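# Move the wheeled pedestal through a self-closing door into the bay

## Task

Get the mobile pedestal through the self-closing door into the other room and leave it parked in the yellow bay, with each of its four wheels fully inside the taped area and none resting on the tape. The door must have swung shut before you end the scene. You may use one robot or both. At the end, release the pedestal and move the robots away from it. If any robot topples or is left leaning, the task fails. The result only counts if it stays in place without a robot holding it.

## Robot and tools

Robots. There are two identical Hello Robot Stretch 4 units, r1 and r2. Each has an omni-wheel base, a lift that rides up a mast, an arm that telescopes straight forward, a wrist with yaw, pitch and roll joints, and a two-finger gripper. Each is about 1.6 m tall, and its base rim lies within 0.23 m of the base origin. Cameras per robot: r1_head_camera, r1_head_left_camera, r1_head_right_camera, r1_wrist_camera, and the same four names with r2_.

Frames. Every robot reports in its own base frame: origin on the floor under the base centre, x forward, y left, z up. hand_pose is given in this frame. It is the point between the open fingertips (link pinch), and the printed value may be a little off. base_odometry is measured in the base frame as it was at scene start. It counts wheel turns only, so slipping shows up as travel. Heading is positive to the left, from -3.142 to 3.142. No state line tells you where one robot is relative to the other or whether they touch. Use images, lidar_m and wrist_depth_mm for that.

execute_actions(actions, cameras). actions is a list holding one action or none. An empty list just reports state and images. The action is an object keyed "r1" and/or "r2". Each robot entry can hold:
- base: exactly one relative move, counted from where the base last measured itself. translate_m drives straight, forward positive, -2 to 2 m. strafe_m slides sideways, left positive, -2 to 2 m. rotate_rad turns in place, counter-clockwise from above positive, -3.2 to 3.2 rad.
- joints: absolute targets by name, each a single number. lift_m 0 to 1.2 m. arm_m 0 to 0.55 m (extension). wrist_yaw_rad -1.134 to 4.276 (0 forward, positive left, 3.14 folded back; above 3.4 the arm may block it). wrist_pitch_rad -1.117 to 4.259 (0 level, 1.57 pointing down). wrist_roll_rad -1.117 to 4.259 (0 fingers level; positive is clockwise seen from behind). gripper_m -0.038 to 0.141 m fingertip gap; below 0 the tips squeeze each other.
- pace: "slow", "default", "fast" or "max". Base top speed is 0.1, 0.3, 0.4 or 0.6 m/s and turning 1, 2, 3 or 4 rad/s. With the lift above 0.2 these are capped further, down to 0.3 m/s and 1 rad/s at lift 1.2.
- contact_limits: {"arm_m": value}, from 0 (stops at a light touch) to 0.75 (hardest). 0.5 if omitted.
- end_of_arm: "enable_torque", sent on its own, revives wrist or gripper motors that switched off.
All motions in one action start together. A joint target outside its range gets clipped and reported. Any unknown key or other bad value rejects the whole call, and nothing moves. A robot or joint you leave out may keep pushing toward its previous target. Joint tolerances for done are ±0.004 for lift, arm and gripper, ±0.02 for yaw and roll, and ±0.05 for pitch. cameras is a list of names or "all". Omitting it or passing null means all, and [] means none. Images are taken when the call ends, ordered as in the pictures line. Example: {"r1": {"base": {"translate_m": 0.3}, "joints": {"gripper_m": 0.05}, "pace": "fast"}}. To unfold the wrist at the start, send lift_m 0.4 with wrist_yaw_rad 0.

wait(seconds): 0 to 10 s with no new command, then it returns state and images. zoom_image(camera, region): region is [x0, y0, x1, y1] in pixels of that camera's latest full image, origin top-left, at most 504 by 504. read_manual(section): returns licence text only and moves nothing. finished_scene(scene): ends scene number 1 or 2 for good, so call it only once the pedestal is parked, released and the door is shut.

Result lines. base_status and joint_status tell how each motion ended. done means the wheels or joint reached the target, even if the wheels slipped. off_target means it stopped short and may still push. contact_stop_at_<key> means it hit something; the target is dropped and that part goes slack (a slack lift can sink, and slack wheels can roll). limit_stop_at_<name> means a built-in limit stopped it. limit_stop_at_tilt means a lean over 6 degrees: lift, arm and wheels go slack and refuse commands until the lean eases. limit_stop_at_own_body means the robot was about to hit itself, usually with the gripper tilted up and rolled; move that joint away from the body. torque_fault means a wrist or gripper motor went limp and needs enable_torque. on_its_own lists what you did not command; "held at" there gives the target being held, not the actual position. lidar_m gives 12 distances in metres, starting straight ahead and going counter-clockwise (4th left, 7th behind, 10th right). "-" means nothing was seen or something is closer than 0.25 m. It misses glass, thin legs and much of the area behind. wrist_depth_mm is a 7x7 grid of depths, 100 to 2000 mm. motor_effort is a percentage of maximum, positive toward higher joint values, with the peak in brackets; for wheel_0, wheel_1 and wheel_2, positive turns the base right. base_tilt is in degrees, forward and right positive, with an offset of up to about 1.5. If turned_by_wheels and turned_by_imu differ by over about 0.1 rad, the base hit something or slipped, and the odometry heading is off by about that difference.

Gripping. Command a gap smaller than the object. A smaller value squeezes harder and pulls the object in. Neither the reading nor done proves a grasp; a firm squeeze shows as a clear gripper_m effort change. If the fingertips jam on a surface below, raise the lift.

Avoid. A robot base touching another robot turns into a hard press with only millimetres more travel, and that ends the run. Two robots given the same command can differ by about 3 cm per metre, which strains any load they share and can tip a robot. Driving or turning with over 1 kg in the hand and arm_m above 0.2, fast paces, or steady high pushes or pulls can tip a robot. Avoid drops, slams and hard hits. After a stop, the remaining calls in that reply are skipped.

Each tool is called after "Emit:" by a JSON object that holds its "api" and its "payload", one argument or row to a line.

## Session

Emit:
{"api": "execute_actions", "payload": {
  "actions": []
}}

Scene clock: 0.00 s.
r1.base_odometry: x=+0.000 y=+0.000 heading=+0.000 (m, m, rad; r1's odometry frame)
r1.turned_by_wheels: +0.000 (rad since the last result)
r1.turned_by_imu: +0.000 (rad since the last result)
r1.base_tilt: forward=-0.2 right=-0.2 (deg)
r1.lidar_m: 0.67 0.97 2.03 2.15 3.08 2.65 1.03 0.78 0.75 0.81 0.65 0.62
r1.base_status: not commanded
r1.joint_positions: lift_m=+0.205 arm_m=-0.001 wrist_yaw_rad=+3.149 wrist_pitch_rad=+0.014 wrist_roll_rad=-0.001 gripper_m=+0.057
r1.joint_status: not commanded
r1.motor_effort: lift_m=+21 arm_m=-1 wrist_yaw_rad=+0 wrist_pitch_rad=-8 wrist_roll_rad=-2 gripper_m=-3 wheel_0=+1 wheel_1=+0 wheel_2=+0 (%)
r1.hand_pose: x=-0.1195 y=+0.0852 z=+0.3796 quat_wxyz=(-0.004, -0.007, -0.001, +1.000) (m; r1's base frame)
r1.wrist_depth_mm: - 137 1281 1921 - - - / - 119 167 1921 - - - / - 126 176 - - - - / 137 139 1182 1983 - - - / 831 1025 1255 - - - - / 854 976 193 1430 200 1430 1430 / 820 891 991 123 976 960 976
r2.base_odometry: x=+0.000 y=+0.000 heading=+0.000 (m, m, rad; r2's odometry frame)
r2.turned_by_wheels: +0.000 (rad since the last result)
r2.turned_by_imu: +0.000 (rad since the last result)
r2.base_tilt: forward=-0.8 right=+0.5 (deg)
r2.lidar_m: 2.16 1.91 1.96 1.78 1.62 1.65 2.02 2.80 2.83 3.46 2.20 3.39
r2.base_status: not commanded
r2.joint_positions: lift_m=+0.231 arm_m=+0.002 wrist_yaw_rad=+3.104 wrist_pitch_rad=-0.006 wrist_roll_rad=-0.002 gripper_m=+0.057
r2.joint_status: not commanded
r2.motor_effort: lift_m=+19 arm_m=+0 wrist_yaw_rad=+0 wrist_pitch_rad=-7 wrist_roll_rad=+1 gripper_m=-5 wheel_0=+0 wheel_1=+1 wheel_2=+0 (%)
r2.hand_pose: x=-0.1122 y=+0.0983 z=+0.4111 quat_wxyz=(+0.019, +0.003, -0.001, +1.000) (m; r2's base frame)
r2.wrist_depth_mm: - 137 - - 1983 1618 1397 / - 121 174 - 1983 1618 1397 / - 128 184 - - 1618 1366 / 140 141 - - - 1618 1366 / 1808 - - - 1921 1618 1366 / 1098 1229 197 1336 196 1366 1308 / 820 842 946 108 946 931 991
pictures: r1_head_camera, r1_head_left_camera, r1_head_right_camera, r1_wrist_camera, r2_head_camera, r2_head_left_camera, r2_head_right_camera, r2_wrist_camera
camera_calibration (this result's frames):
r1_wrist_camera: T_world_to_cam=[[0.00966831, 0.999668, 0.0238714, -0.0967168], [0.0463786, 0.0233986, -0.99865, 0.432007], [-0.998877, 0.0107624, -0.046137, 0.127968], [0, 0, 0, 1]] pos_world=[0.108723, 0.0851992, 0.439636]
r2_wrist_camera: T_world_to_cam=[[0.0184337, 0.998644, 0.0486803, -0.119915], [0.0279702, 0.0481545, -0.998448, 0.4616], [-0.999439, 0.0197667, -0.0270446, 0.124014], [0, 0, 0, 1]] pos_world=[0.113244, 0.0950733, 0.470076]
Images, in order (width x height): r1_head_camera 420x560, r1_head_left_camera 420x672, r1_head_right_camera 420x672, r1_wrist_camera 616x392, r2_head_camera 420x560, r2_head_left_camera 420x672, r2_head_right_camera 420x672, r2_wrist_camera 616x392.

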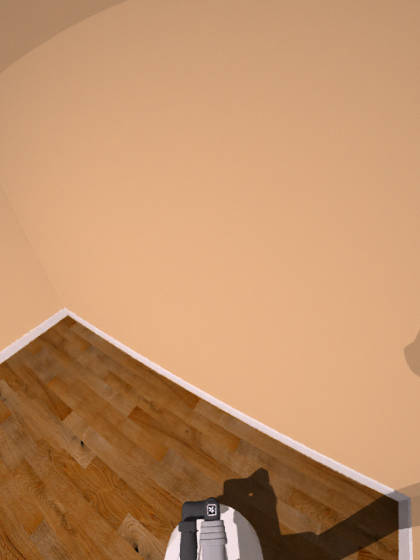

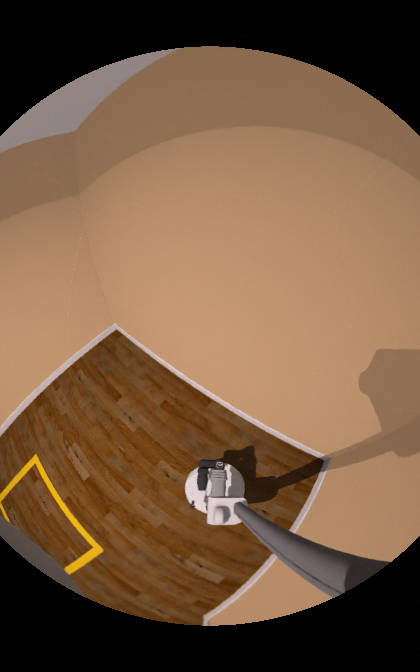

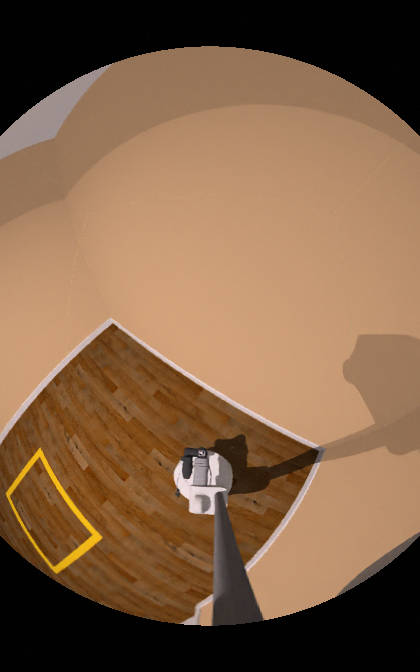

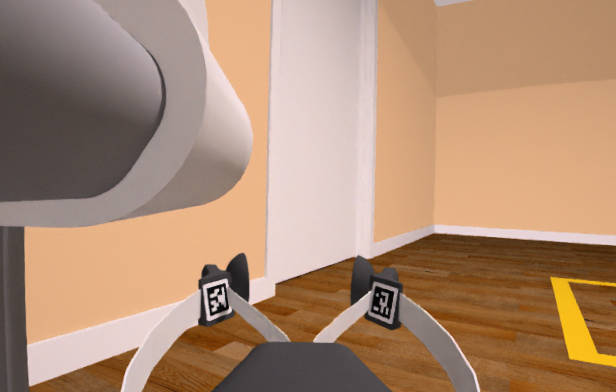

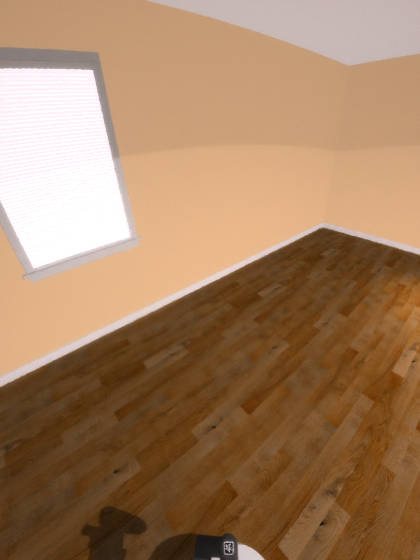

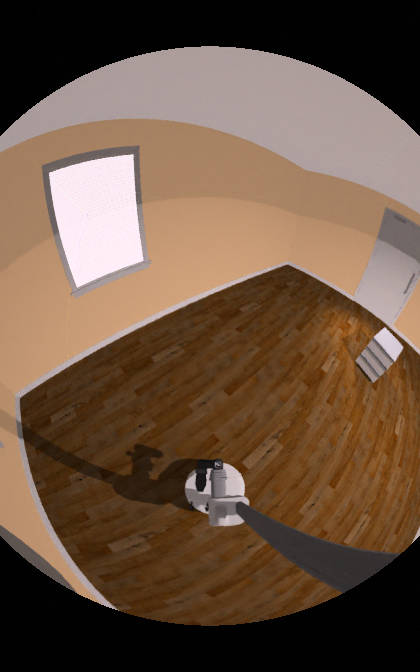

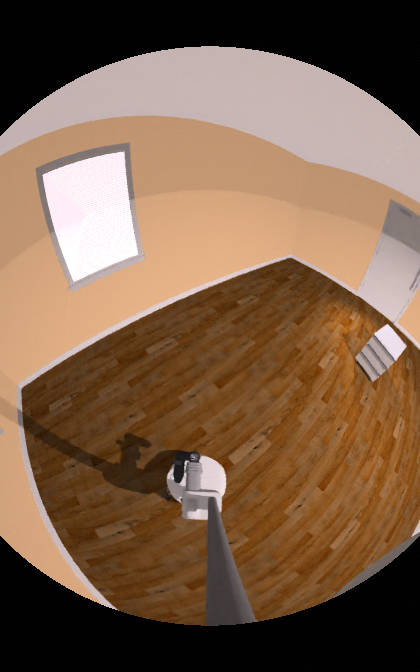

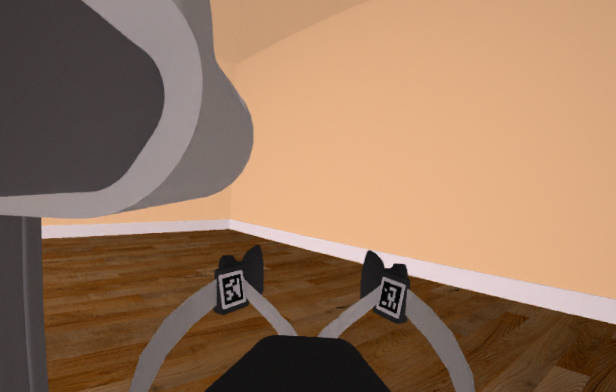

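Emit:
{"api": "execute_actions", "payload": {
  "actions": [
    {"r1":{"base":{"rotate_rad":1.0},"pace":"fast"},"r2":{"base":{"rotate_rad":-0.86},"pace":"fast"}}
  ],
  "cameras": []
}}

Emit:
{"api": "execute_actions", "payload": {
  "actions": [
    {"r1":{"base":{"strafe_m":1.68},"joints":{"lift_m":0.45,"wrist_yaw_rad":0,"gripper_m":0},"pace":"max"},"r2":{"base":{"translate_m":1.3},"joints":{"lift_m":0.6},"pace":"max"}}
  ],
  "cameras": ["r2_head_camera","r1_head_left_camera"]
}}

Scene clock: 8.43 s.
r1.base_odometry: x=+0.000 y=+0.000 heading=+1.000 (m, m, rad; r1's odometry frame)
r1.turned_by_wheels: +1.000 (rad since the last result)
r1.turned_by_imu: +0.980 (rad since the last result)
r1.base_tilt: forward=-0.1 right=-0.3 (deg)
r1.lidar_m: 2.02 2.12 2.88 3.03 1.11 0.80 0.77 0.80 0.65 0.64 0.66 0.89
r1.base_status: done
r1.joint_positions: lift_m=+0.205 arm_m=-0.001 wrist_yaw_rad=+3.149 wrist_pitch_rad=+0.014 wrist_roll_rad=-0.001 gripper_m=+0.057
r1.joint_status: not commanded
r1.motor_effort: lift_m=+21(21) arm_m=-1(1) wrist_yaw_rad=+0(1) wrist_pitch_rad=-9(8) wrist_roll_rad=-1(1) gripper_m=-6(2) wheel_0=-1(10) wheel_1=+0(9) wheel_2=-1(9) (%)
r1.hand_pose: x=-0.1195 y=+0.0852 z=+0.3796 quat_wxyz=(-0.004, -0.007, -0.001, +1.000) (m; r1's base frame)
r1.wrist_depth_mm: - 137 891 891 904 904 917 / - 119 168 904 904 904 917 / - 125 176 891 904 891 917 / 136 139 891 904 917 904 946 / 891 891 891 891 904 931 931 / 878 891 193 904 200 931 931 / 866 866 878 122 904 904 917
r2.base_odometry: x=+0.000 y=+0.000 heading=-0.859 (m, m, rad; r2's odometry frame)
r2.turned_by_wheels: -0.859 (rad since the last result)
r2.turned_by_imu: -0.864 (rad since the last result)
r2.base_tilt: forward=-0.8 right=+0.5 (deg)
r2.lidar_m: 2.22 2.73 1.98 1.91 2.04 1.68 1.62 1.69 2.37 2.81 2.94 2.20
r2.base_status: done
r2.joint_positions: lift_m=+0.231 arm_m=+0.002 wrist_yaw_rad=+3.104 wrist_pitch_rad=-0.006 wrist_roll_rad=-0.002 gripper_m=+0.057
r2.joint_status: not commanded
r2.motor_effort: lift_m=+20(20) arm_m=+0(0) wrist_yaw_rad=+1(1) wrist_pitch_rad=-7(8) wrist_roll_rad=+0(1) gripper_m=-5(4) wheel_0=+3(9) wheel_1=+3(11) wheel_2=+2(12) (%)
r2.hand_pose: x=-0.1122 y=+0.0983 z=+0.4111 quat_wxyz=(+0.019, +0.003, -0.001, +1.000) (m; r2's base frame)
r2.wrist_depth_mm: - 138 1756 1756 1708 1756 1756 / - 121 175 1756 1708 1756 1756 / - 128 184 1756 1756 1756 1808 / 140 141 1808 1808 1808 1756 1756 / 1756 1808 1756 1808 1808 1808 1808 / 1118 1229 197 1366 196 1397 1397 / 820 842 946 108 946 931 991
pictures: none
No camera images: the call's "cameras" was empty. Leave "cameras" out to get every camera's image.

Scene clock: 12.63 s.
r1.base_odometry: x=-1.414 y=+0.908 heading=+1.000 (m, m, rad; r1's odometry frame)
r1.turned_by_wheels: +0.000 (rad since the last result)
r1.turned_by_imu: +0.002 (rad since the last result)
r1.base_tilt: forward=-0.1 right=-0.3 (deg)
r1.lidar_m: 2.03 2.11 2.54 2.41 1.09 0.88 0.81 0.86 1.11 2.32 2.43 2.14
r1.base_status: done
r1.joint_positions: lift_m=+0.450 arm_m=-0.001 wrist_yaw_rad=+0.001 wrist_pitch_rad=+0.014 wrist_roll_rad=-0.001 gripper_m=+0.000
r1.joint_status: all done
r1.motor_effort: lift_m=+24(30) arm_m=-1(1) wrist_yaw_rad=-3(8) wrist_pitch_rad=-7(7) wrist_roll_rad=-2(0) gripper_m=-5(7) wheel_0=+1(9) wheel_1=+1(14) wheel_2=-1(1) (%)
r1.hand_pose: x=+0.4581 y=-0.0873 z=+0.6240 quat_wxyz=(+1.000, -0.001, +0.007, +0.000) (m; r1's base frame)
r1.wrist_depth_mm: 1808 1808 1863 1921 1863 1863 1921 / 1808 1808 1756 1921 1921 1921 1863 / 1808 1808 1808 1808 1921 1863 1983 / 1808 1921 1808 1863 1863 1863 1921 / 1808 1808 1808 1808 1983 1863 1863 / 1863 1756 187 205 1983 1863 1921 / 1464 1430 1499 121 1397 1499 1537
r2.base_odometry: x=+0.849 y=-0.984 heading=-0.859 (m, m, rad; r2's odometry frame)
r2.turned_by_wheels: +0.000 (rad since the last result)
r2.turned_by_imu: -0.003 (rad since the last result)
r2.base_tilt: forward=-0.8 right=+0.5 (deg)
r2.lidar_m: 2.88 2.71 2.00 1.93 1.99 2.80 2.96 3.07 2.94 2.83 1.08 0.98
r2.base_status: done
r2.joint_positions: lift_m=+0.600 arm_m=+0.002 wrist_yaw_rad=+3.104 wrist_pitch_rad=-0.006 wrist_roll_rad=-0.002 gripper_m=+0.057
r2.joint_status: all done
r2.motor_effort: lift_m=+21(24) arm_m=+0(0) wrist_yaw_rad=+0(0) wrist_pitch_rad=-7(7) wrist_roll_rad=+0(1) gripper_m=-5(5) wheel_0=+2(10) wheel_1=+4(12) wheel_2=+0(20) (%)
r2.hand_pose: x=-0.1122 y=+0.0983 z=+0.7798 quat_wxyz=(+0.019, +0.003, -0.001, +1.000) (m; r2's base frame)
r2.wrist_depth_mm: - 138 - - - - - / - 121 175 - - - - / - 128 184 - - - - / 140 141 - - - - - / - - - - - - - / 1983 - 197 - 196 - - / 1499 1499 1756 107 1708 1708 1756
pictures: r1_head_left_camera, r2_head_camera
Images, in order (width x height): r1_head_left_camera 420x672, r2_head_camera 420x560.

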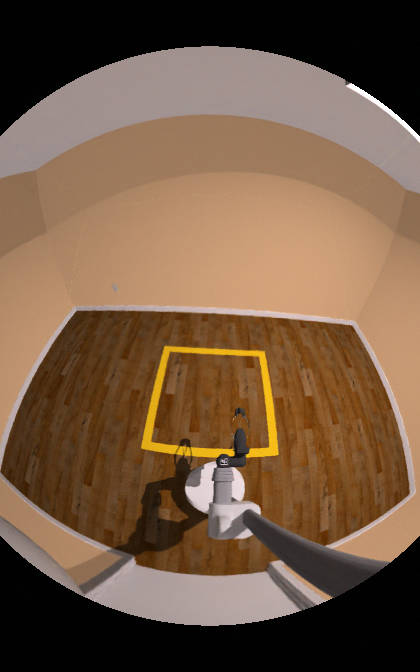

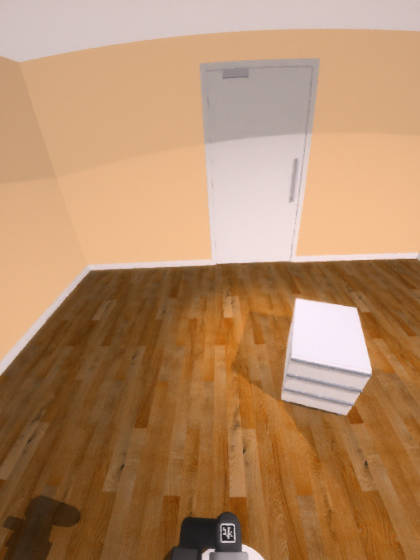

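Emit:
{"api": "execute_actions", "payload": {
  "actions": [
    {"r1":{"base":{"translate_m":-0.52},"joints":{"wrist_pitch_rad":1.5,"arm_m":0.1,"lift_m":0.6},"pace":"fast"},"r2":{"base":{"strafe_m":-0.74},"pace":"max"}}
  ],
  "cameras": []
}}

Emit:
{"api": "execute_actions", "payload": {
  "actions": [
    {"r1":{"base":{"translate_m":-0.2},"pace":"slow"},"r2":{"base":{"translate_m":0.48},"pace":"fast"}}
  ],
  "cameras": ["r2_head_camera","r1_head_left_camera"]
}}

Scene clock: 19.90 s.
r1.base_odometry: x=-1.695 y=+0.470 heading=+1.000 (m, m, rad; r1's odometry frame)
r1.turned_by_wheels: +0.000 (rad since the last result)
r1.turned_by_imu: -0.002 (rad since the last result)
r1.base_tilt: forward=-0.1 right=-0.3 (deg)
r1.lidar_m: 2.53 2.64 2.51 0.98 0.45 0.32 0.31 0.33 0.49 0.98 2.42 2.66
r1.base_status: done
r1.joint_positions: lift_m=+0.600 arm_m=+0.099 wrist_yaw_rad=+0.000 wrist_pitch_rad=+1.500 wrist_roll_rad=-0.001 gripper_m=+0.000
r1.joint_status: all done
r1.motor_effort: lift_m=+25(26) arm_m=+6(6) wrist_yaw_rad=+0(2) wrist_pitch_rad=-1(11) wrist_roll_rad=-2(2) gripper_m=-2(7) wheel_0=+1(1) wheel_1=+1(6) wheel_2=-2(11) (%)
r1.hand_pose: x=+0.2902 y=-0.0874 z=+0.4901 quat_wxyz=(+0.732, +0.000, +0.682, +0.000) (m; r1's base frame)
r1.wrist_depth_mm: 741 741 741 759 750 750 750 / 732 732 741 732 750 741 750 / 723 732 741 732 741 741 741 / 715 723 723 732 732 732 750 / 707 715 723 715 723 732 732 / 707 707 188 205 723 715 723 / 707 591 496 121 707 715 723
r2.base_odometry: x=+0.289 y=-1.468 heading=-0.859 (m, m, rad; r2's odometry frame)
r2.turned_by_wheels: +0.000 (rad since the last result)
r2.turned_by_imu: -0.001 (rad since the last result)
r2.base_tilt: forward=-0.8 right=+0.5 (deg)
r2.lidar_m: 0.76 0.88 2.78 2.68 2.75 3.06 2.97 2.93 2.16 2.08 2.17 2.96
r2.base_status: done
r2.joint_positions: lift_m=+0.600 arm_m=+0.002 wrist_yaw_rad=+3.104 wrist_pitch_rad=-0.006 wrist_roll_rad=-0.002 gripper_m=+0.057
r2.joint_status: not commanded
r2.motor_effort: lift_m=+21(21) arm_m=+0(0) wrist_yaw_rad=+1(1) wrist_pitch_rad=-7(7) wrist_roll_rad=+0(2) gripper_m=-5(4) wheel_0=-1(14) wheel_1=+2(16) wheel_2=+0(1) (%)
r2.hand_pose: x=-0.1122 y=+0.0983 z=+0.7798 quat_wxyz=(+0.019, +0.003, -0.001, +1.000) (m; r2's base frame)
r2.wrist_depth_mm: - 138 - - - - - / - 121 175 - - - - / - 128 184 - - - - / 140 141 - - - - - / - - - - - - - / - - 196 - 196 - - / 1464 1499 1708 108 1661 1661 1756
pictures: none
No camera images: the call's "cameras" was empty. Leave "cameras" out to get every camera's image.

Scene clock: 23.20 s.
r1.base_odometry: x=-1.803 y=+0.303 heading=+0.999 (m, m, rad; r1's odometry frame)
r1.turned_by_wheels: -0.001 (rad since the last result)
r1.turned_by_imu: -0.004 (rad since the last result)
r1.base_tilt: forward=-0.1 right=-0.5 (deg)
r1.lidar_m: 2.71 2.86 2.51 0.54 0.25 0.25 - 0.25 0.36 0.44 2.42 2.88
r1.base_status: done
r1.joint_positions: lift_m=+0.600 arm_m=+0.099 wrist_yaw_rad=+0.000 wrist_pitch_rad=+1.500 wrist_roll_rad=-0.001 gripper_m=+0.000
r1.joint_status: not commanded
r1.motor_effort: lift_m=+21(25) arm_m=+5(6) wrist_yaw_rad=+0(2) wrist_pitch_rad=-1(2) wrist_roll_rad=+2(0) gripper_m=-6(5) wheel_0=-8(14) wheel_1=-15(19) wheel_2=+12(21) (%)
r1.hand_pose: x=+0.2903 y=-0.0874 z=+0.4904 quat_wxyz=(+0.732, +0.000, +0.682, +0.000) (m; r1's base frame)
r1.wrist_depth_mm: 732 741 741 750 750 759 759 / 723 741 732 741 741 750 750 / 715 732 723 732 732 759 759 / 723 723 723 723 732 741 741 / 707 715 723 715 732 732 732 / 707 707 188 206 715 723 732 / 699 559 492 121 715 723 723
r2.base_odometry: x=+0.602 y=-1.831 heading=-0.858 (m, m, rad; r2's odometry frame)
r2.turned_by_wheels: +0.000 (rad since the last result)
r2.turned_by_imu: -0.001 (rad since the last result)
r2.base_tilt: forward=-0.8 right=+0.5 (deg)
r2.lidar_m: 0.27 0.32 2.77 2.67 2.79 3.55 3.49 2.92 2.16 2.07 2.18 2.50
r2.base_status: done
r2.joint_positions: lift_m=+0.600 arm_m=+0.002 wrist_yaw_rad=+3.104 wrist_pitch_rad=-0.006 wrist_roll_rad=-0.002 gripper_m=+0.057
r2.joint_status: not commanded
r2.motor_effort: lift_m=+20(21) arm_m=+0(0) wrist_yaw_rad=+1(3) wrist_pitch_rad=-8(8) wrist_roll_rad=-1(0) gripper_m=-5(5) wheel_0=+2(10) wheel_1=+3(8) wheel_2=-1(15) (%)
r2.hand_pose: x=-0.1122 y=+0.0983 z=+0.7798 quat_wxyz=(+0.019, +0.003, -0.001, +1.000) (m; r2's base frame)
r2.wrist_depth_mm: - 138 - - - - - / - 121 175 - - - - / - 128 184 - - - - / 140 141 - - - - - / - - - - - - - / 1983 - 196 - 197 - - / 1499 1499 1756 107 1708 1661 1756
pictures: r1_head_left_camera, r2_head_camera
Images, in order (width x height): r1_head_left_camera 420x672, r2_head_camera 420x560.

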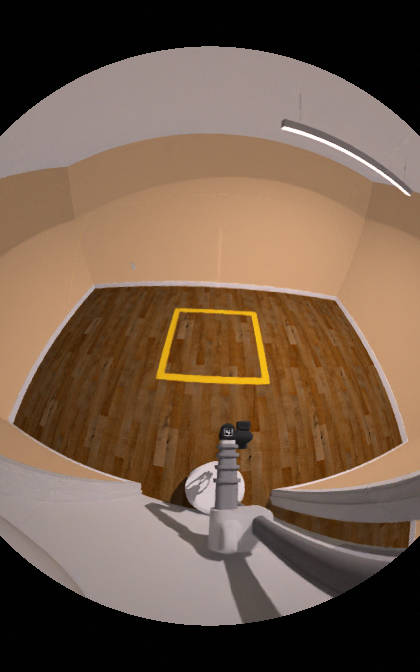

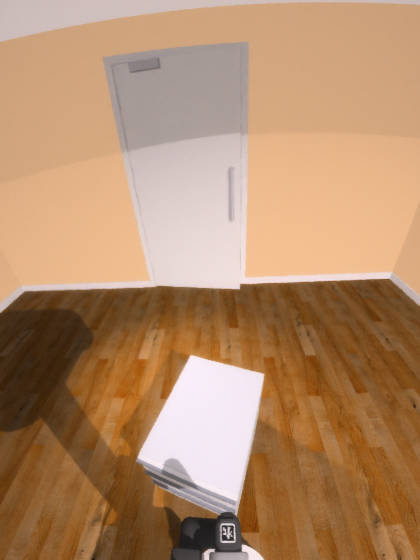

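Emit:
{"api": "execute_actions", "payload": {
  "actions": [
    {"r1":{"base":{"translate_m":-0.85}},"r2":{"base":{"translate_m":0.28},"pace":"slow"}}
  ],
  "cameras": ["r2_head_camera","r1_head_left_camera"]
}}

Scene clock: 31.03 s.
r1.base_odometry: x=-2.263 y=-0.412 heading=+0.999 (m, m, rad; r1's odometry frame)
r1.turned_by_wheels: +0.000 (rad since the last result)
r1.turned_by_imu: -0.117 (rad since the last result)
r1.base_tilt: forward=-0.1 right=-0.3 (deg)
r1.lidar_m: 3.57 0.55 0.26 0.25 - 0.25 0.32 0.68 2.60 2.43 1.04 0.84
r1.base_status: done
r1.joint_positions: lift_m=+0.600 arm_m=+0.099 wrist_yaw_rad=+0.000 wrist_pitch_rad=+1.500 wrist_roll_rad=-0.001 gripper_m=+0.000
r1.joint_status: not commanded
r1.motor_effort: lift_m=+22(22) arm_m=+5(5) wrist_yaw_rad=-1(1) wrist_pitch_rad=-1(1) wrist_roll_rad=-1(2) gripper_m=-3(4) wheel_0=-7(24) wheel_1=+1(24) wheel_2=+2(24) (%)
r1.hand_pose: x=+0.2903 y=-0.0874 z=+0.4904 quat_wxyz=(+0.732, +0.000, +0.682, +0.000) (m; r1's base frame)
r1.wrist_depth_mm: 732 741 741 750 759 759 741 / 723 732 741 750 750 759 768 / 723 732 723 732 732 750 741 / 715 715 732 741 723 741 741 / 661 715 723 715 723 723 732 / 603 715 187 206 715 723 732 / 559 539 492 121 715 732 723
r2.base_odometry: x=+0.785 y=-2.043 heading=-0.859 (m, m, rad; r2's odometry frame)
r2.turned_by_wheels: +0.000 (rad since the last result)
r2.turned_by_imu: +0.000 (rad since the last result)
r2.base_tilt: forward=-0.8 right=+0.5 (deg)
r2.lidar_m: 0.25 0.26 0.30 2.66 2.79 3.83 3.81 2.93 2.16 2.09 2.19 0.26
r2.base_status: done
r2.joint_positions: lift_m=+0.600 arm_m=+0.002 wrist_yaw_rad=+3.104 wrist_pitch_rad=-0.006 wrist_roll_rad=-0.002 gripper_m=+0.057
r2.joint_status: not commanded
r2.motor_effort: lift_m=+21(20) arm_m=+0(0) wrist_yaw_rad=+2(1) wrist_pitch_rad=-7(6) wrist_roll_rad=+0(2) gripper_m=-5(4) wheel_0=+4(11) wheel_1=+11(15) wheel_2=-15(23) (%)
r2.hand_pose: x=-0.1122 y=+0.0983 z=+0.7798 quat_wxyz=(+0.019, +0.003, -0.001, +1.000) (m; r2's base frame)
r2.wrist_depth_mm: - 138 - - - - - / - 121 175 - - - - / - 128 184 - - - - / 140 140 - - - - - / - - - - - - - / 1983 - 197 - 196 - - / 1499 1537 1708 108 1661 1708 1808
pictures: r1_head_left_camera, r2_head_camera
Images, in order (width x height): r1_head_left_camera 420x672, r2_head_camera 420x560.

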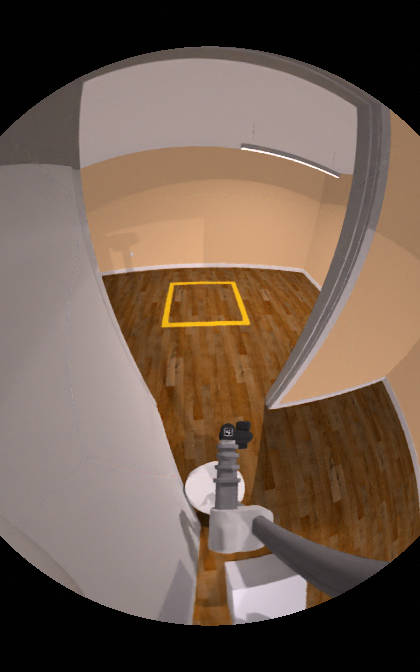

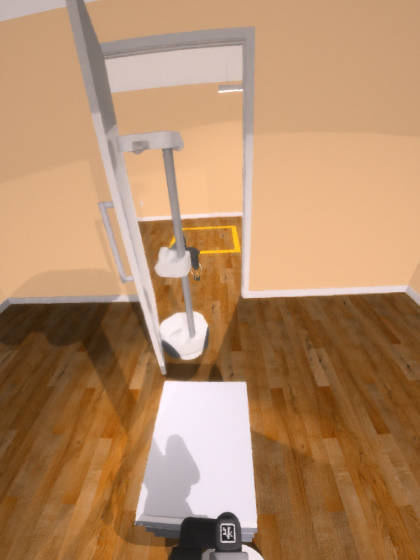

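Emit:
{"api": "execute_actions", "payload": {
  "actions": [
    {"r1":{"base":{"strafe_m":0.33}},"r2":{"base":{"rotate_rad":0.12},"pace":"slow"}}
  ],
  "cameras": []
}}

Emit:
{"api": "execute_actions", "payload": {
  "actions": [
    {"r1":{"base":{"translate_m":-0.62},"joints":{"arm_m":0.4}}}
  ],
  "cameras": ["r2_head_camera","r1_head_left_camera"]
}}

Scene clock: 39.13 s.
r1.base_odometry: x=-2.540 y=-0.233 heading=+0.999 (m, m, rad; r1's odometry frame)
r1.turned_by_wheels: +0.000 (rad since the last result)
r1.turned_by_imu: +0.001 (rad since the last result)
r1.base_tilt: forward=-0.1 right=-0.4 (deg)
r1.lidar_m: 3.53 0.27 0.25 - 0.25 0.28 - 0.81 0.92 2.74 1.05 1.13
r1.base_status: done
r1.joint_positions: lift_m=+0.600 arm_m=+0.099 wrist_yaw_rad=+0.000 wrist_pitch_rad=+1.500 wrist_roll_rad=-0.001 gripper_m=+0.000
r1.joint_status: not commanded
r1.motor_effort: lift_m=+22(22) arm_m=+5(5) wrist_yaw_rad=-1(1) wrist_pitch_rad=-1(5) wrist_roll_rad=-3(1) gripper_m=-6(5) wheel_0=-2(19) wheel_1=+2(23) wheel_2=+0(4) (%)
r1.hand_pose: x=+0.2903 y=-0.0874 z=+0.4904 quat_wxyz=(+0.732, +0.000, +0.682, +0.000) (m; r1's base frame)
r1.wrist_depth_mm: 387 661 741 750 750 759 768 / 392 580 732 741 750 759 759 / 394 597 732 732 741 750 750 / 402 615 723 723 732 741 750 / 404 627 715 723 723 732 732 / 418 634 188 204 723 723 723 / 424 508 496 121 707 723 723
r2.base_odometry: x=+0.785 y=-2.042 heading=-0.740 (m, m, rad; r2's odometry frame)
r2.turned_by_wheels: +0.118 (rad since the last result)
r2.turned_by_imu: +0.118 (rad since the last result)
r2.base_tilt: forward=-0.8 right=+0.6 (deg)
r2.lidar_m: 0.25 0.25 0.36 2.67 2.90 3.76 3.72 2.66 2.12 2.08 2.29 0.26
r2.base_status: done
r2.joint_positions: lift_m=+0.600 arm_m=+0.002 wrist_yaw_rad=+3.104 wrist_pitch_rad=-0.006 wrist_roll_rad=-0.002 gripper_m=+0.057
r2.joint_status: not commanded
r2.motor_effort: lift_m=+21(21) arm_m=+0(0) wrist_yaw_rad=+2(1) wrist_pitch_rad=-6(7) wrist_roll_rad=+0(0) gripper_m=-4(5) wheel_0=-2(5) wheel_1=-3(9) wheel_2=-16(18) (%)
r2.hand_pose: x=-0.1122 y=+0.0983 z=+0.7798 quat_wxyz=(+0.019, +0.003, -0.001, +1.000) (m; r2's base frame)
r2.wrist_depth_mm: - 138 - - - - - / - 121 175 - - - - / - 128 184 - - - - / 140 141 - - - - - / - - - - - - - / 1983 - 196 - 196 - - / 1464 1537 1708 108 1661 1661 1808
pictures: none
No camera images: the call's "cameras" was empty. Leave "cameras" out to get every camera's image.

Scene clock: 43.00 s.
r1.base_odometry: x=-2.876 y=-0.755 heading=+0.999 (m, m, rad; r1's odometry frame)
r1.turned_by_wheels: +0.000 (rad since the last result)
r1.turned_by_imu: -0.001 (rad since the last result)
r1.base_tilt: forward=-0.1 right=-0.2 (deg)
r1.lidar_m: 0.39 0.25 1.51 1.93 1.97 2.45 - 0.65 0.45 0.42 1.97 1.54
r1.base_status: done
r1.joint_positions: lift_m=+0.600 arm_m=+0.399 wrist_yaw_rad=+0.000 wrist_pitch_rad=+1.500 wrist_roll_rad=-0.001 gripper_m=+0.000
r1.joint_status: all done
r1.motor_effort: lift_m=+22(22) arm_m=+6(5) wrist_yaw_rad=-1(1) wrist_pitch_rad=+0(2) wrist_roll_rad=-1(0) gripper_m=-6(6) wheel_0=+2(9) wheel_1=+8(13) wheel_2=-9(11) (%)
r1.hand_pose: x=+0.5902 y=-0.0874 z=+0.4904 quat_wxyz=(+0.732, +0.000, +0.682, +0.000) (m; r1's base frame)
r1.wrist_depth_mm: 330 512 750 741 750 750 759 / 324 492 732 741 750 741 759 / 314 480 732 723 741 741 750 / 309 469 723 723 741 741 732 / 300 455 732 723 715 732 723 / 298 439 188 204 723 732 732 / 293 370 699 121 699 715 723
r2.base_odometry: x=+0.785 y=-2.042 heading=-0.740 (m, m, rad; r2's odometry frame)
r2.turned_by_wheels: +0.000 (rad since the last result)
r2.turned_by_imu: -0.001 (rad since the last result)
r2.base_tilt: forward=-0.8 right=+0.5 (deg)
r2.lidar_m: 0.25 0.25 0.36 2.66 2.91 3.76 3.73 2.64 2.10 2.08 2.28 0.25
r2.base_status: not commanded
r2.joint_positions: lift_m=+0.600 arm_m=+0.002 wrist_yaw_rad=+3.104 wrist_pitch_rad=-0.006 wrist_roll_rad=-0.002 gripper_m=+0.057
r2.joint_status: not commanded
r2.motor_effort: lift_m=+21(21) arm_m=+0(0) wrist_yaw_rad=+1(1) wrist_pitch_rad=-6(6) wrist_roll_rad=-1(1) gripper_m=-5(3) wheel_0=-2(2) wheel_1=-3(2) wheel_2=-16(16) (%)
r2.hand_pose: x=-0.1122 y=+0.0983 z=+0.7798 quat_wxyz=(+0.019, +0.003, -0.001, +1.000) (m; r2's base frame)
r2.wrist_depth_mm: - 138 - - - - - / - 121 175 - - - - / - 128 184 - - - - / 140 141 - - - - - / - - - - - - - / 1983 - 197 - 197 - - / 1499 1537 1708 108 1661 1661 1756
pictures: r1_head_left_camera, r2_head_camera
Images, in order (width x height): r1_head_left_camera 420x672, r2_head_camera 420x560.

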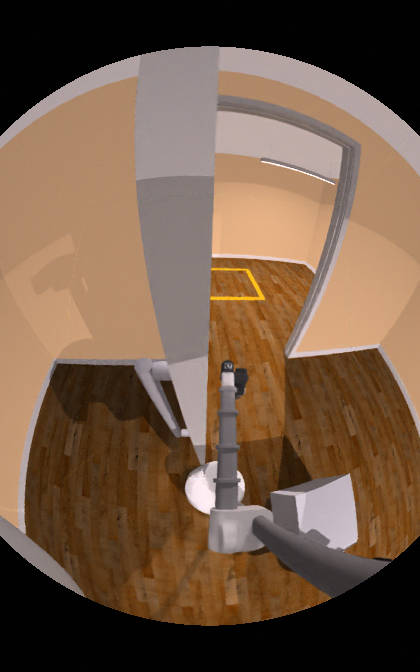

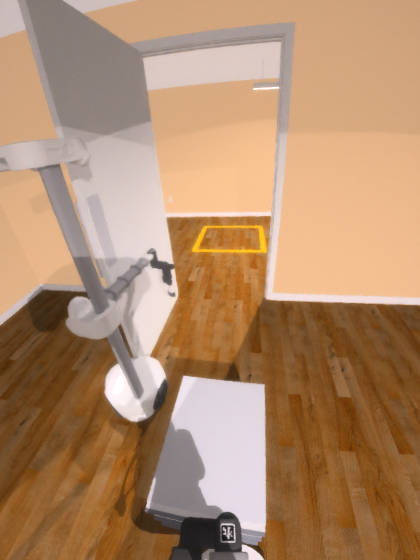

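Emit:
{"api": "execute_actions", "payload": {
  "actions": [
    {"r1":{"base":{"translate_m":-0.08}},"r2":{"base":{"translate_m":0.2}}}
  ],
  "cameras": []
}}

Emit:
{"api": "execute_actions", "payload": {
  "actions": [
    {"r1":{"base":{"strafe_m":0.18},"pace":"slow"},"r2":{"base":{"translate_m":0.45}}}
  ],
  "cameras": ["r2_head_camera","r1_head_left_camera"]
}}

Scene clock: 49.27 s.
r1.base_odometry: x=-2.919 y=-0.822 heading=+0.998 (m, m, rad; r1's odometry frame)
r1.turned_by_wheels: -0.001 (rad since the last result)
r1.turned_by_imu: -0.003 (rad since the last result)
r1.base_tilt: forward=-0.2 right=-0.4 (deg)
r1.lidar_m: 0.25 0.28 1.62 1.91 1.93 2.44 - 0.85 0.39 0.29 0.30 1.61
r1.base_status: done
r1.joint_positions: lift_m=+0.600 arm_m=+0.399 wrist_yaw_rad=+0.000 wrist_pitch_rad=+1.500 wrist_roll_rad=-0.001 gripper_m=+0.000
r1.joint_status: not commanded
r1.motor_effort: lift_m=+21(22) arm_m=+5(6) wrist_yaw_rad=+0(3) wrist_pitch_rad=-1(1) wrist_roll_rad=-1(1) gripper_m=-7(6) wheel_0=-5(14) wheel_1=+0(7) wheel_2=-2(8) (%)
r1.hand_pose: x=+0.5903 y=-0.0874 z=+0.4904 quat_wxyz=(+0.732, -0.001, +0.682, +0.000) (m; r1's base frame)
r1.wrist_depth_mm: 283 449 741 750 741 759 759 / 277 430 741 750 732 750 750 / 263 410 723 732 750 750 741 / 254 392 723 723 732 732 741 / 247 373 723 715 723 732 723 / 241 351 188 205 715 715 732 / 234 293 591 121 715 732 715
r2.base_odometry: x=+0.932 y=-2.177 heading=-0.740 (m, m, rad; r2's odometry frame)
r2.turned_by_wheels: +0.000 (rad since the last result)
r2.turned_by_imu: -0.002 (rad since the last result)
r2.base_tilt: forward=-0.8 right=+0.6 (deg)
r2.lidar_m: 0.25 0.25 0.28 2.65 2.88 3.95 3.93 2.66 2.15 2.11 2.30 0.25
r2.base_status: done
r2.joint_positions: lift_m=+0.600 arm_m=+0.002 wrist_yaw_rad=+3.104 wrist_pitch_rad=-0.006 wrist_roll_rad=-0.002 gripper_m=+0.057
r2.joint_status: not commanded
r2.motor_effort: lift_m=+21(21) arm_m=+0(0) wrist_yaw_rad=+3(2) wrist_pitch_rad=-7(7) wrist_roll_rad=-2(1) gripper_m=-4(6) wheel_0=+5(12) wheel_1=+10(17) wheel_2=-12(31) (%)
r2.hand_pose: x=-0.1122 y=+0.0983 z=+0.7798 quat_wxyz=(+0.019, +0.003, -0.001, +1.000) (m; r2's base frame)
r2.wrist_depth_mm: - 138 - - - - - / - 121 175 - - - - / - 128 184 - - - - / 140 141 - - - - - / - - - - - - - / - - 197 - 197 - - / 1499 1537 1708 108 1708 1708 1756
pictures: none
No camera images: the call's "cameras" was empty. Leave "cameras" out to get every camera's image.

Scene clock: 52.23 s.
r1.base_odometry: x=-3.070 y=-0.725 heading=+0.998 (m, m, rad; r1's odometry frame)
r1.turned_by_wheels: -0.001 (rad since the last result)
r1.turned_by_imu: -0.003 (rad since the last result)
r1.base_tilt: forward=-0.2 right=-0.3 (deg)
r1.lidar_m: 0.27 0.25 1.61 1.73 1.76 2.22 - 4.64 0.71 0.45 0.38 0.39
r1.base_status: done
r1.joint_positions: lift_m=+0.600 arm_m=+0.399 wrist_yaw_rad=+0.000 wrist_pitch_rad=+1.500 wrist_roll_rad=-0.001 gripper_m=+0.000
r1.joint_status: not commanded
r1.motor_effort: lift_m=+22(22) arm_m=+5(5) wrist_yaw_rad=-1(2) wrist_pitch_rad=-2(2) wrist_roll_rad=+0(1) gripper_m=-6(4) wheel_0=-6(18) wheel_1=+2(5) wheel_2=-5(5) (%)
r1.hand_pose: x=+0.5903 y=-0.0874 z=+0.4904 quat_wxyz=(+0.732, -0.001, +0.682, +0.000) (m; r1's base frame)
r1.wrist_depth_mm: 169 246 508 750 768 759 768 / 171 252 521 741 741 750 759 / 170 258 539 732 732 750 750 / 173 265 569 732 741 732 741 / 175 268 580 732 723 723 521 / 180 272 188 206 668 544 430 / 181 235 530 121 574 427 370
r2.base_odometry: x=+1.264 y=-2.480 heading=-0.739 (m, m, rad; r2's odometry frame)
r2.turned_by_wheels: +0.001 (rad since the last result)
r2.turned_by_imu: -0.001 (rad since the last result)
r2.base_tilt: forward=-0.8 right=+0.5 (deg)
r2.lidar_m: 0.25 0.25 0.26 0.68 2.81 4.28 - 2.77 2.21 2.18 1.86 0.29
r2.base_status: done
r2.joint_positions: lift_m=+0.600 arm_m=+0.002 wrist_yaw_rad=+3.104 wrist_pitch_rad=-0.006 wrist_roll_rad=-0.002 gripper_m=+0.057
r2.joint_status: not commanded
r2.motor_effort: lift_m=+21(21) arm_m=+0(0) wrist_yaw_rad=-1(2) wrist_pitch_rad=-7(8) wrist_roll_rad=+1(1) gripper_m=-5(4) wheel_0=+11(13) wheel_1=+9(19) wheel_2=-8(27) (%)
r2.hand_pose: x=-0.1122 y=+0.0983 z=+0.7798 quat_wxyz=(+0.019, +0.003, -0.001, +1.000) (m; r2's base frame)
r2.wrist_depth_mm: - 138 - - - - - / - 121 174 - - - - / - 128 185 - - - - / 140 141 - - - - - / - - - - - - - / 1983 - 196 - 196 - - / 1499 1499 1708 108 1661 1708 1808
pictures: r1_head_left_camera, r2_head_camera
Images, in order (width x height): r1_head_left_camera 420x672, r2_head_camera 420x560.

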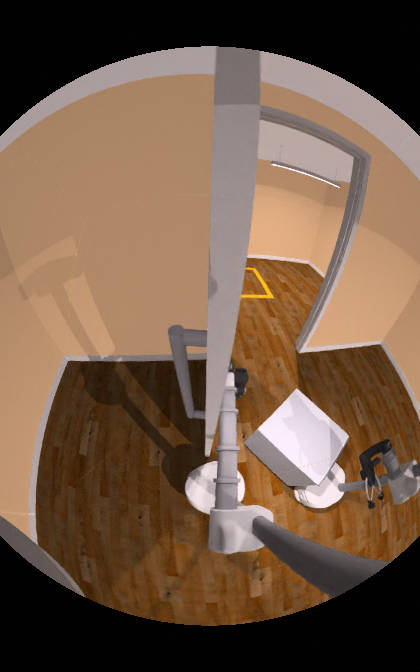

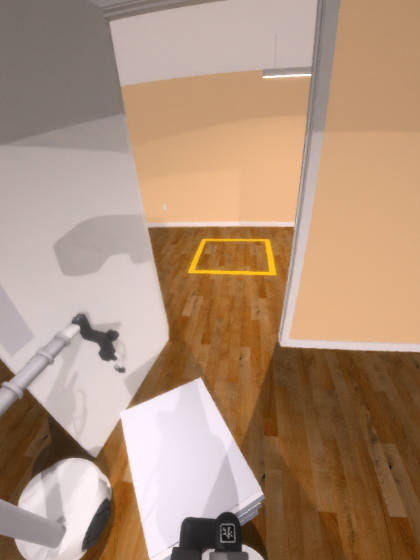

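Emit:
{"api": "execute_actions", "payload": {
  "actions": [
    {"r1":{"joints":{"arm_m":0.3}},"r2":{"base":{"translate_m":-0.14},"pace":"fast"}}
  ],
  "cameras": []
}}

Emit:
{"api": "execute_actions", "payload": {
  "actions": [
    {"r2":{"base":{"rotate_rad":-0.12}}}
  ],
  "cameras": []
}}

Emit:
{"api": "execute_actions", "payload": {
  "actions": [
    {"r2":{"base":{"strafe_m":0.26}}}
  ],
  "cameras": ["r2_head_camera","r2_head_right_camera"]
}}

Scene clock: 59.07 s.
r1.base_odometry: x=-3.070 y=-0.725 heading=+0.998 (m, m, rad; r1's odometry frame)
r1.turned_by_wheels: +0.000 (rad since the last result)
r1.turned_by_imu: -0.001 (rad since the last result)
r1.base_tilt: forward=-0.3 right=-0.3 (deg)
r1.lidar_m: 0.25 0.25 1.62 1.73 1.75 2.23 - 4.65 0.71 0.45 0.37 0.38
r1.base_status: not commanded
r1.joint_positions: lift_m=+0.600 arm_m=+0.301 wrist_yaw_rad=+0.000 wrist_pitch_rad=+1.500 wrist_roll_rad=-0.001 gripper_m=+0.000
r1.joint_status: all done
r1.motor_effort: lift_m=+21(22) arm_m=-7(6) wrist_yaw_rad=-1(0) wrist_pitch_rad=-2(2) wrist_roll_rad=-1(0) gripper_m=-4(4) wheel_0=-6(6) wheel_1=+2(2) wheel_2=-5(5) (%)
r1.hand_pose: x=+0.4924 y=-0.0874 z=+0.4904 quat_wxyz=(+0.732, +0.000, +0.682, +0.000) (m; r1's base frame)
r1.wrist_depth_mm: 175 255 530 750 750 759 750 / 177 260 539 750 750 750 750 / 176 267 564 732 750 741 750 / 179 273 591 732 732 732 488 / 180 276 603 715 723 517 389 / 186 278 188 205 488 402 317 / 187 241 549 121 723 314 271
r2.base_odometry: x=+1.161 y=-2.385 heading=-0.739 (m, m, rad; r2's odometry frame)
r2.turned_by_wheels: +0.000 (rad since the last result)
r2.turned_by_imu: -0.001 (rad since the last result)
r2.base_tilt: forward=-0.8 right=+0.5 (deg)
r2.lidar_m: 0.34 0.33 0.70 2.60 2.83 4.27 - 2.73 2.18 2.17 2.03 0.45
r2.base_status: done
r2.joint_positions: lift_m=+0.600 arm_m=+0.002 wrist_yaw_rad=+3.104 wrist_pitch_rad=-0.006 wrist_roll_rad=-0.002 gripper_m=+0.057
r2.joint_status: not commanded
r2.motor_effort: lift_m=+20(21) arm_m=+0(0) wrist_yaw_rad=+3(2) wrist_pitch_rad=-7(7) wrist_roll_rad=+0(1) gripper_m=-5(5) wheel_0=-3(7) wheel_1=-2(10) wheel_2=+0(15) (%)
r2.hand_pose: x=-0.1122 y=+0.0983 z=+0.7798 quat_wxyz=(+0.019, +0.003, -0.001, +1.000) (m; r2's base frame)
r2.wrist_depth_mm: - 138 - - - - - / - 121 175 - - - - / - 128 184 - - - - / 140 141 - - - - - / - - - - - - - / 1983 - 197 - 196 - - / 1464 1537 1708 108 1661 1661 1808
pictures: none
No camera images: the call's "cameras" was empty. Leave "cameras" out to get every camera's image.

Scene clock: 59.83 s.
r1.base_odometry: x=-3.070 y=-0.725 heading=+0.998 (m, m, rad; r1's odometry frame)
r1.turned_by_wheels: +0.000 (rad since the last result)
r1.turned_by_imu: +0.000 (rad since the last result)
r1.base_tilt: forward=-0.2 right=-0.4 (deg)
r1.lidar_m: 0.25 0.28 1.62 1.72 1.75 2.24 - 4.62 0.72 0.45 0.39 0.36
r1.base_status: not commanded
r1.joint_positions: lift_m=+0.600 arm_m=+0.301 wrist_yaw_rad=+0.000 wrist_pitch_rad=+1.500 wrist_roll_rad=-0.001 gripper_m=+0.000
r1.joint_status: not commanded
r1.motor_effort: lift_m=+22(22) arm_m=-7(7) wrist_yaw_rad=-1(0) wrist_pitch_rad=-3(4) wrist_roll_rad=-2(1) gripper_m=-6(4) wheel_0=-6(6) wheel_1=+2(2) wheel_2=-5(5) (%)
r1.hand_pose: x=+0.4924 y=-0.0874 z=+0.4904 quat_wxyz=(+0.732, +0.000, +0.682, +0.000) (m; r1's base frame)
r1.wrist_depth_mm: 175 255 530 750 768 750 759 / 177 262 544 750 750 741 759 / 176 267 564 732 741 741 750 / 179 274 580 723 732 732 488 / 181 278 603 723 723 517 384 / 187 279 188 205 492 402 315 / 186 242 549 121 715 314 271
r2.base_odometry: x=+1.161 y=-2.385 heading=-0.858 (m, m, rad; r2's odometry frame)
r2.turned_by_wheels: -0.119 (rad since the last result)
r2.turned_by_imu: -0.120 (rad since the last result)
r2.base_tilt: forward=-0.7 right=+0.5 (deg)
r2.lidar_m: 0.33 0.32 0.33 0.75 2.72 3.76 - 3.04 2.25 2.15 2.24 1.66
r2.base_status: done
r2.joint_positions: lift_m=+0.600 arm_m=+0.002 wrist_yaw_rad=+3.104 wrist_pitch_rad=-0.006 wrist_roll_rad=-0.002 gripper_m=+0.057
r2.joint_status: not commanded
r2.motor_effort: lift_m=+21(21) arm_m=+0(0) wrist_yaw_rad=+0(2) wrist_pitch_rad=-8(7) wrist_roll_rad=-2(1) gripper_m=-6(5) wheel_0=+4(8) wheel_1=+3(9) wheel_2=+4(12) (%)
r2.hand_pose: x=-0.1122 y=+0.0983 z=+0.7798 quat_wxyz=(+0.019, +0.003, -0.001, +1.000) (m; r2's base frame)
r2.wrist_depth_mm: - 138 - - - - - / - 121 175 - - - - / - 128 184 - - - - / 140 141 - - - - - / - - - - - - - / 1983 - 196 - 196 - - / 1499 1537 1708 108 1661 1708 1756
pictures: none
No camera images: the call's "cameras" was empty. Leave "cameras" out to get every camera's image.

Scene clock: 62.00 s.
r1.base_odometry: x=-3.070 y=-0.725 heading=+0.998 (m, m, rad; r1's odometry frame)
r1.turned_by_wheels: +0.000 (rad since the last result)
r1.turned_by_imu: +0.000 (rad since the last result)
r1.base_tilt: forward=-0.2 right=-0.3 (deg)
r1.lidar_m: 0.25 0.27 1.61 1.72 1.74 2.22 - 4.63 0.47 0.45 0.38 0.39
r1.base_status: not commanded
r1.joint_positions: lift_m=+0.600 arm_m=+0.301 wrist_yaw_rad=+0.000 wrist_pitch_rad=+1.500 wrist_roll_rad=-0.001 gripper_m=+0.000
r1.joint_status: not commanded
r1.motor_effort: lift_m=+22(22) arm_m=-7(7) wrist_yaw_rad=+0(1) wrist_pitch_rad=-2(3) wrist_roll_rad=+0(1) gripper_m=-3(6) wheel_0=-6(6) wheel_1=+2(2) wheel_2=-5(5) (%)
r1.hand_pose: x=+0.4924 y=-0.0874 z=+0.4904 quat_wxyz=(+0.732, +0.000, +0.682, +0.000) (m; r1's base frame)
r1.wrist_depth_mm: 175 255 535 741 750 759 759 / 177 262 549 741 741 750 768 / 176 267 569 741 741 750 750 / 179 272 585 723 741 723 484 / 181 278 603 723 715 517 389 / 186 279 188 204 492 404 315 / 187 242 544 121 715 312 270
r2.base_odometry: x=+1.357 y=-2.216 heading=-0.858 (m, m, rad; r2's odometry frame)
r2.turned_by_wheels: +0.000 (rad since the last result)
r2.turned_by_imu: +0.000 (rad since the last result)
r2.base_tilt: forward=-0.8 right=+0.5 (deg)
r2.lidar_m: 0.25 0.38 0.45 0.57 2.45 3.34 - 3.38 2.49 2.42 2.26 0.30
r2.base_status: done
r2.joint_positions: lift_m=+0.600 arm_m=+0.002 wrist_yaw_rad=+3.104 wrist_pitch_rad=-0.006 wrist_roll_rad=-0.002 gripper_m=+0.057
r2.joint_status: not commanded
r2.motor_effort: lift_m=+21(21) arm_m=+1(0) wrist_yaw_rad=+1(2) wrist_pitch_rad=-7(6) wrist_roll_rad=+0(2) gripper_m=-5(5) wheel_0=-2(10) wheel_1=+3(12) wheel_2=+0(4) (%)
r2.hand_pose: x=-0.1122 y=+0.0983 z=+0.7798 quat_wxyz=(+0.019, +0.003, -0.001, +1.000) (m; r2's base frame)
r2.wrist_depth_mm: - 138 - - - - - / - 121 175 - - - - / - 128 184 - - - - / 140 141 - - - - - / - - - - - - - / 1983 - 196 - 197 - - / 1499 1499 1708 108 1661 1661 1808
pictures: r2_head_camera, r2_head_right_camera
Images, in order (width x height): r2_head_camera 420x560, r2_head_right_camera 420x672.

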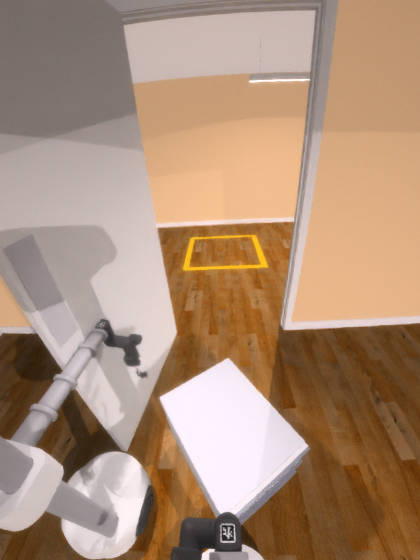

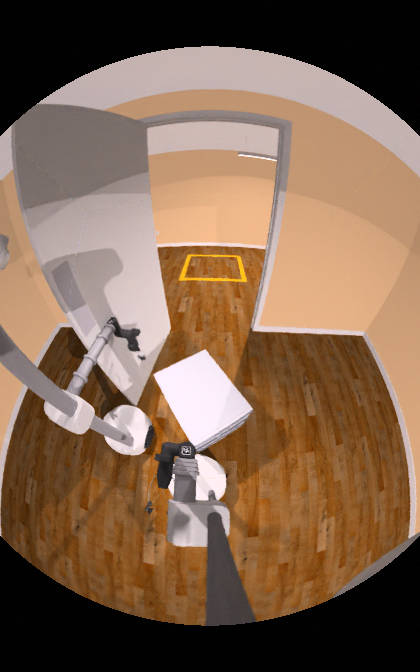

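Emit:
{"api": "execute_actions", "payload": {
  "actions": [
    {"r2":{"base":{"strafe_m":-0.09},"pace":"fast"},"r1":{"joints":{"lift_m":0.75}}}
  ],
  "cameras": []
}}

Emit:
{"api": "execute_actions", "payload": {
  "actions": [
    {"r2":{"base":{"translate_m":0.22},"pace":"slow"}}
  ],
  "cameras": ["r2_head_camera","r2_head_right_camera"]
}}

Scene clock: 72.20 s.
r1.base_odometry: x=-3.070 y=-0.725 heading=+0.998 (m, m, rad; r1's odometry frame)
r1.turned_by_wheels: +0.000 (rad since the last result)
r1.turned_by_imu: -0.001 (rad since the last result)
r1.base_tilt: forward=-0.2 right=-0.4 (deg)
r1.lidar_m: 0.25 0.26 1.62 1.71 1.76 2.22 - 4.63 0.52 0.47 0.40 0.38
r1.base_status: not commanded
r1.joint_positions: lift_m=+0.750 arm_m=+0.301 wrist_yaw_rad=+0.000 wrist_pitch_rad=+1.500 wrist_roll_rad=-0.001 gripper_m=+0.000
r1.joint_status: all done
r1.motor_effort: lift_m=+27(29) arm_m=-7(7) wrist_yaw_rad=-1(1) wrist_pitch_rad=-1(1) wrist_roll_rad=-2(1) gripper_m=-7(8) wheel_0=-6(6) wheel_1=+2(2) wheel_2=-5(5) (%)
r1.hand_pose: x=+0.4924 y=-0.0874 z=+0.6400 quat_wxyz=(+0.732, +0.000, +0.682, +0.000) (m; r1's base frame)
r1.wrist_depth_mm: 175 255 535 904 904 917 917 / 177 262 539 904 878 904 917 / 176 267 559 891 904 917 904 / 179 273 585 891 891 732 488 / 181 277 609 878 878 517 387 / 187 281 188 205 492 404 373 / 187 241 544 121 854 373 373
r2.base_odometry: x=+1.289 y=-2.274 heading=-0.858 (m, m, rad; r2's odometry frame)
r2.turned_by_wheels: +0.000 (rad since the last result)
r2.turned_by_imu: -0.001 (rad since the last result)
r2.base_tilt: forward=-0.8 right=+0.5 (deg)
r2.lidar_m: 0.28 0.28 0.54 0.60 2.52 3.48 - 3.27 2.42 2.33 2.26 0.36
r2.base_status: done
r2.joint_positions: lift_m=+0.600 arm_m=+0.002 wrist_yaw_rad=+3.104 wrist_pitch_rad=-0.006 wrist_roll_rad=-0.002 gripper_m=+0.057
r2.joint_status: not commanded
r2.motor_effort: lift_m=+21(21) arm_m=+0(0) wrist_yaw_rad=-1(2) wrist_pitch_rad=-5(7) wrist_roll_rad=+0(2) gripper_m=-4(5) wheel_0=-1(12) wheel_1=-1(16) wheel_2=+0(3) (%)
r2.hand_pose: x=-0.1122 y=+0.0983 z=+0.7798 quat_wxyz=(+0.019, +0.003, -0.001, +1.000) (m; r2's base frame)
r2.wrist_depth_mm: - 138 - - - - - / - 121 175 - - - - / - 128 184 - - - - / 140 141 - - - - - / - - - - - - - / - - 196 - 196 - - / 1499 1537 1708 107 1708 1708 1808
pictures: none
No camera images: the call's "cameras" was empty. Leave "cameras" out to get every camera's image.

Scene clock: 75.70 s.
r1.base_odometry: x=-3.070 y=-0.725 heading=+0.998 (m, m, rad; r1's odometry frame)
r1.turned_by_wheels: +0.000 (rad since the last result)
r1.turned_by_imu: -0.001 (rad since the last result)
r1.base_tilt: forward=-0.2 right=-0.3 (deg)
r1.lidar_m: 0.25 0.26 1.65 1.74 1.77 2.23 - 4.67 0.52 0.46 0.45 0.45
r1.base_status: not commanded
r1.joint_positions: lift_m=+0.750 arm_m=+0.301 wrist_yaw_rad=+0.000 wrist_pitch_rad=+1.500 wrist_roll_rad=-0.001 gripper_m=+0.000
r1.joint_status: not commanded
r1.motor_effort: lift_m=+27(27) arm_m=-7(6) wrist_yaw_rad=-1(1) wrist_pitch_rad=-1(1) wrist_roll_rad=+1(3) gripper_m=-8(5) wheel_0=-6(6) wheel_1=+2(2) wheel_2=-5(5) (%)
r1.hand_pose: x=+0.4924 y=-0.0874 z=+0.6400 quat_wxyz=(+0.732, +0.000, +0.682, +0.000) (m; r1's base frame)
r1.wrist_depth_mm: 174 256 525 891 917 917 917 / 177 260 539 904 891 904 394 / 177 267 564 904 891 387 389 / 179 273 591 891 484 384 382 / 180 276 603 866 640 375 379 / 187 279 189 206 668 382 377 / 187 241 539 121 866 469 375
r2.base_odometry: x=+1.433 y=-2.440 heading=-0.857 (m, m, rad; r2's odometry frame)
r2.turned_by_wheels: +0.001 (rad since the last result)
r2.turned_by_imu: +0.010 (rad since the last result)
r2.base_tilt: forward=-0.8 right=+0.5 (deg)
r2.lidar_m: 0.25 0.25 0.49 0.47 2.54 3.51 - 3.25 2.43 2.34 1.95 0.29
r2.base_status: done
r2.joint_positions: lift_m=+0.600 arm_m=+0.002 wrist_yaw_rad=+3.104 wrist_pitch_rad=-0.006 wrist_roll_rad=-0.002 gripper_m=+0.057
r2.joint_status: not commanded
r2.motor_effort: lift_m=+21(21) arm_m=+0(0) wrist_yaw_rad=+3(2) wrist_pitch_rad=-6(8) wrist_roll_rad=+0(0) gripper_m=-5(5) wheel_0=+16(22) wheel_1=+13(23) wheel_2=-12(21) (%)
r2.hand_pose: x=-0.1122 y=+0.0983 z=+0.7798 quat_wxyz=(+0.019, +0.003, -0.001, +1.000) (m; r2's base frame)
r2.wrist_depth_mm: - 138 - - - - - / - 121 175 - - - - / - 128 185 - - - - / 140 141 - - - - - / - - - - - - - / - - 197 - 196 - - / 1499 1537 1661 108 1661 1661 1808
pictures: r2_head_camera, r2_head_right_camera
Images, in order (width x height): r2_head_camera 420x560, r2_head_right_camera 420x672.

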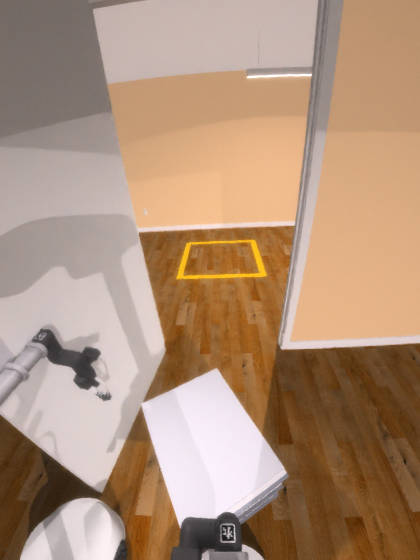

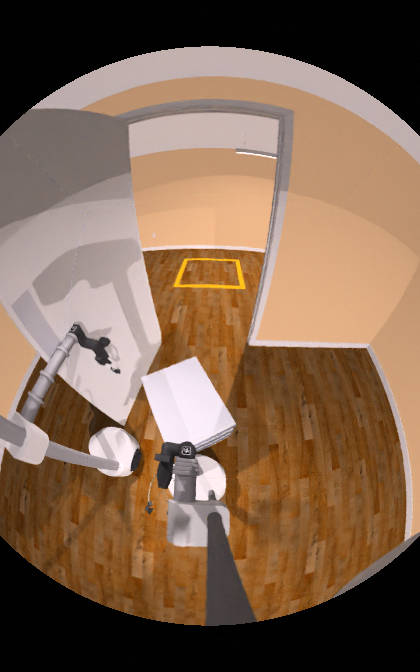

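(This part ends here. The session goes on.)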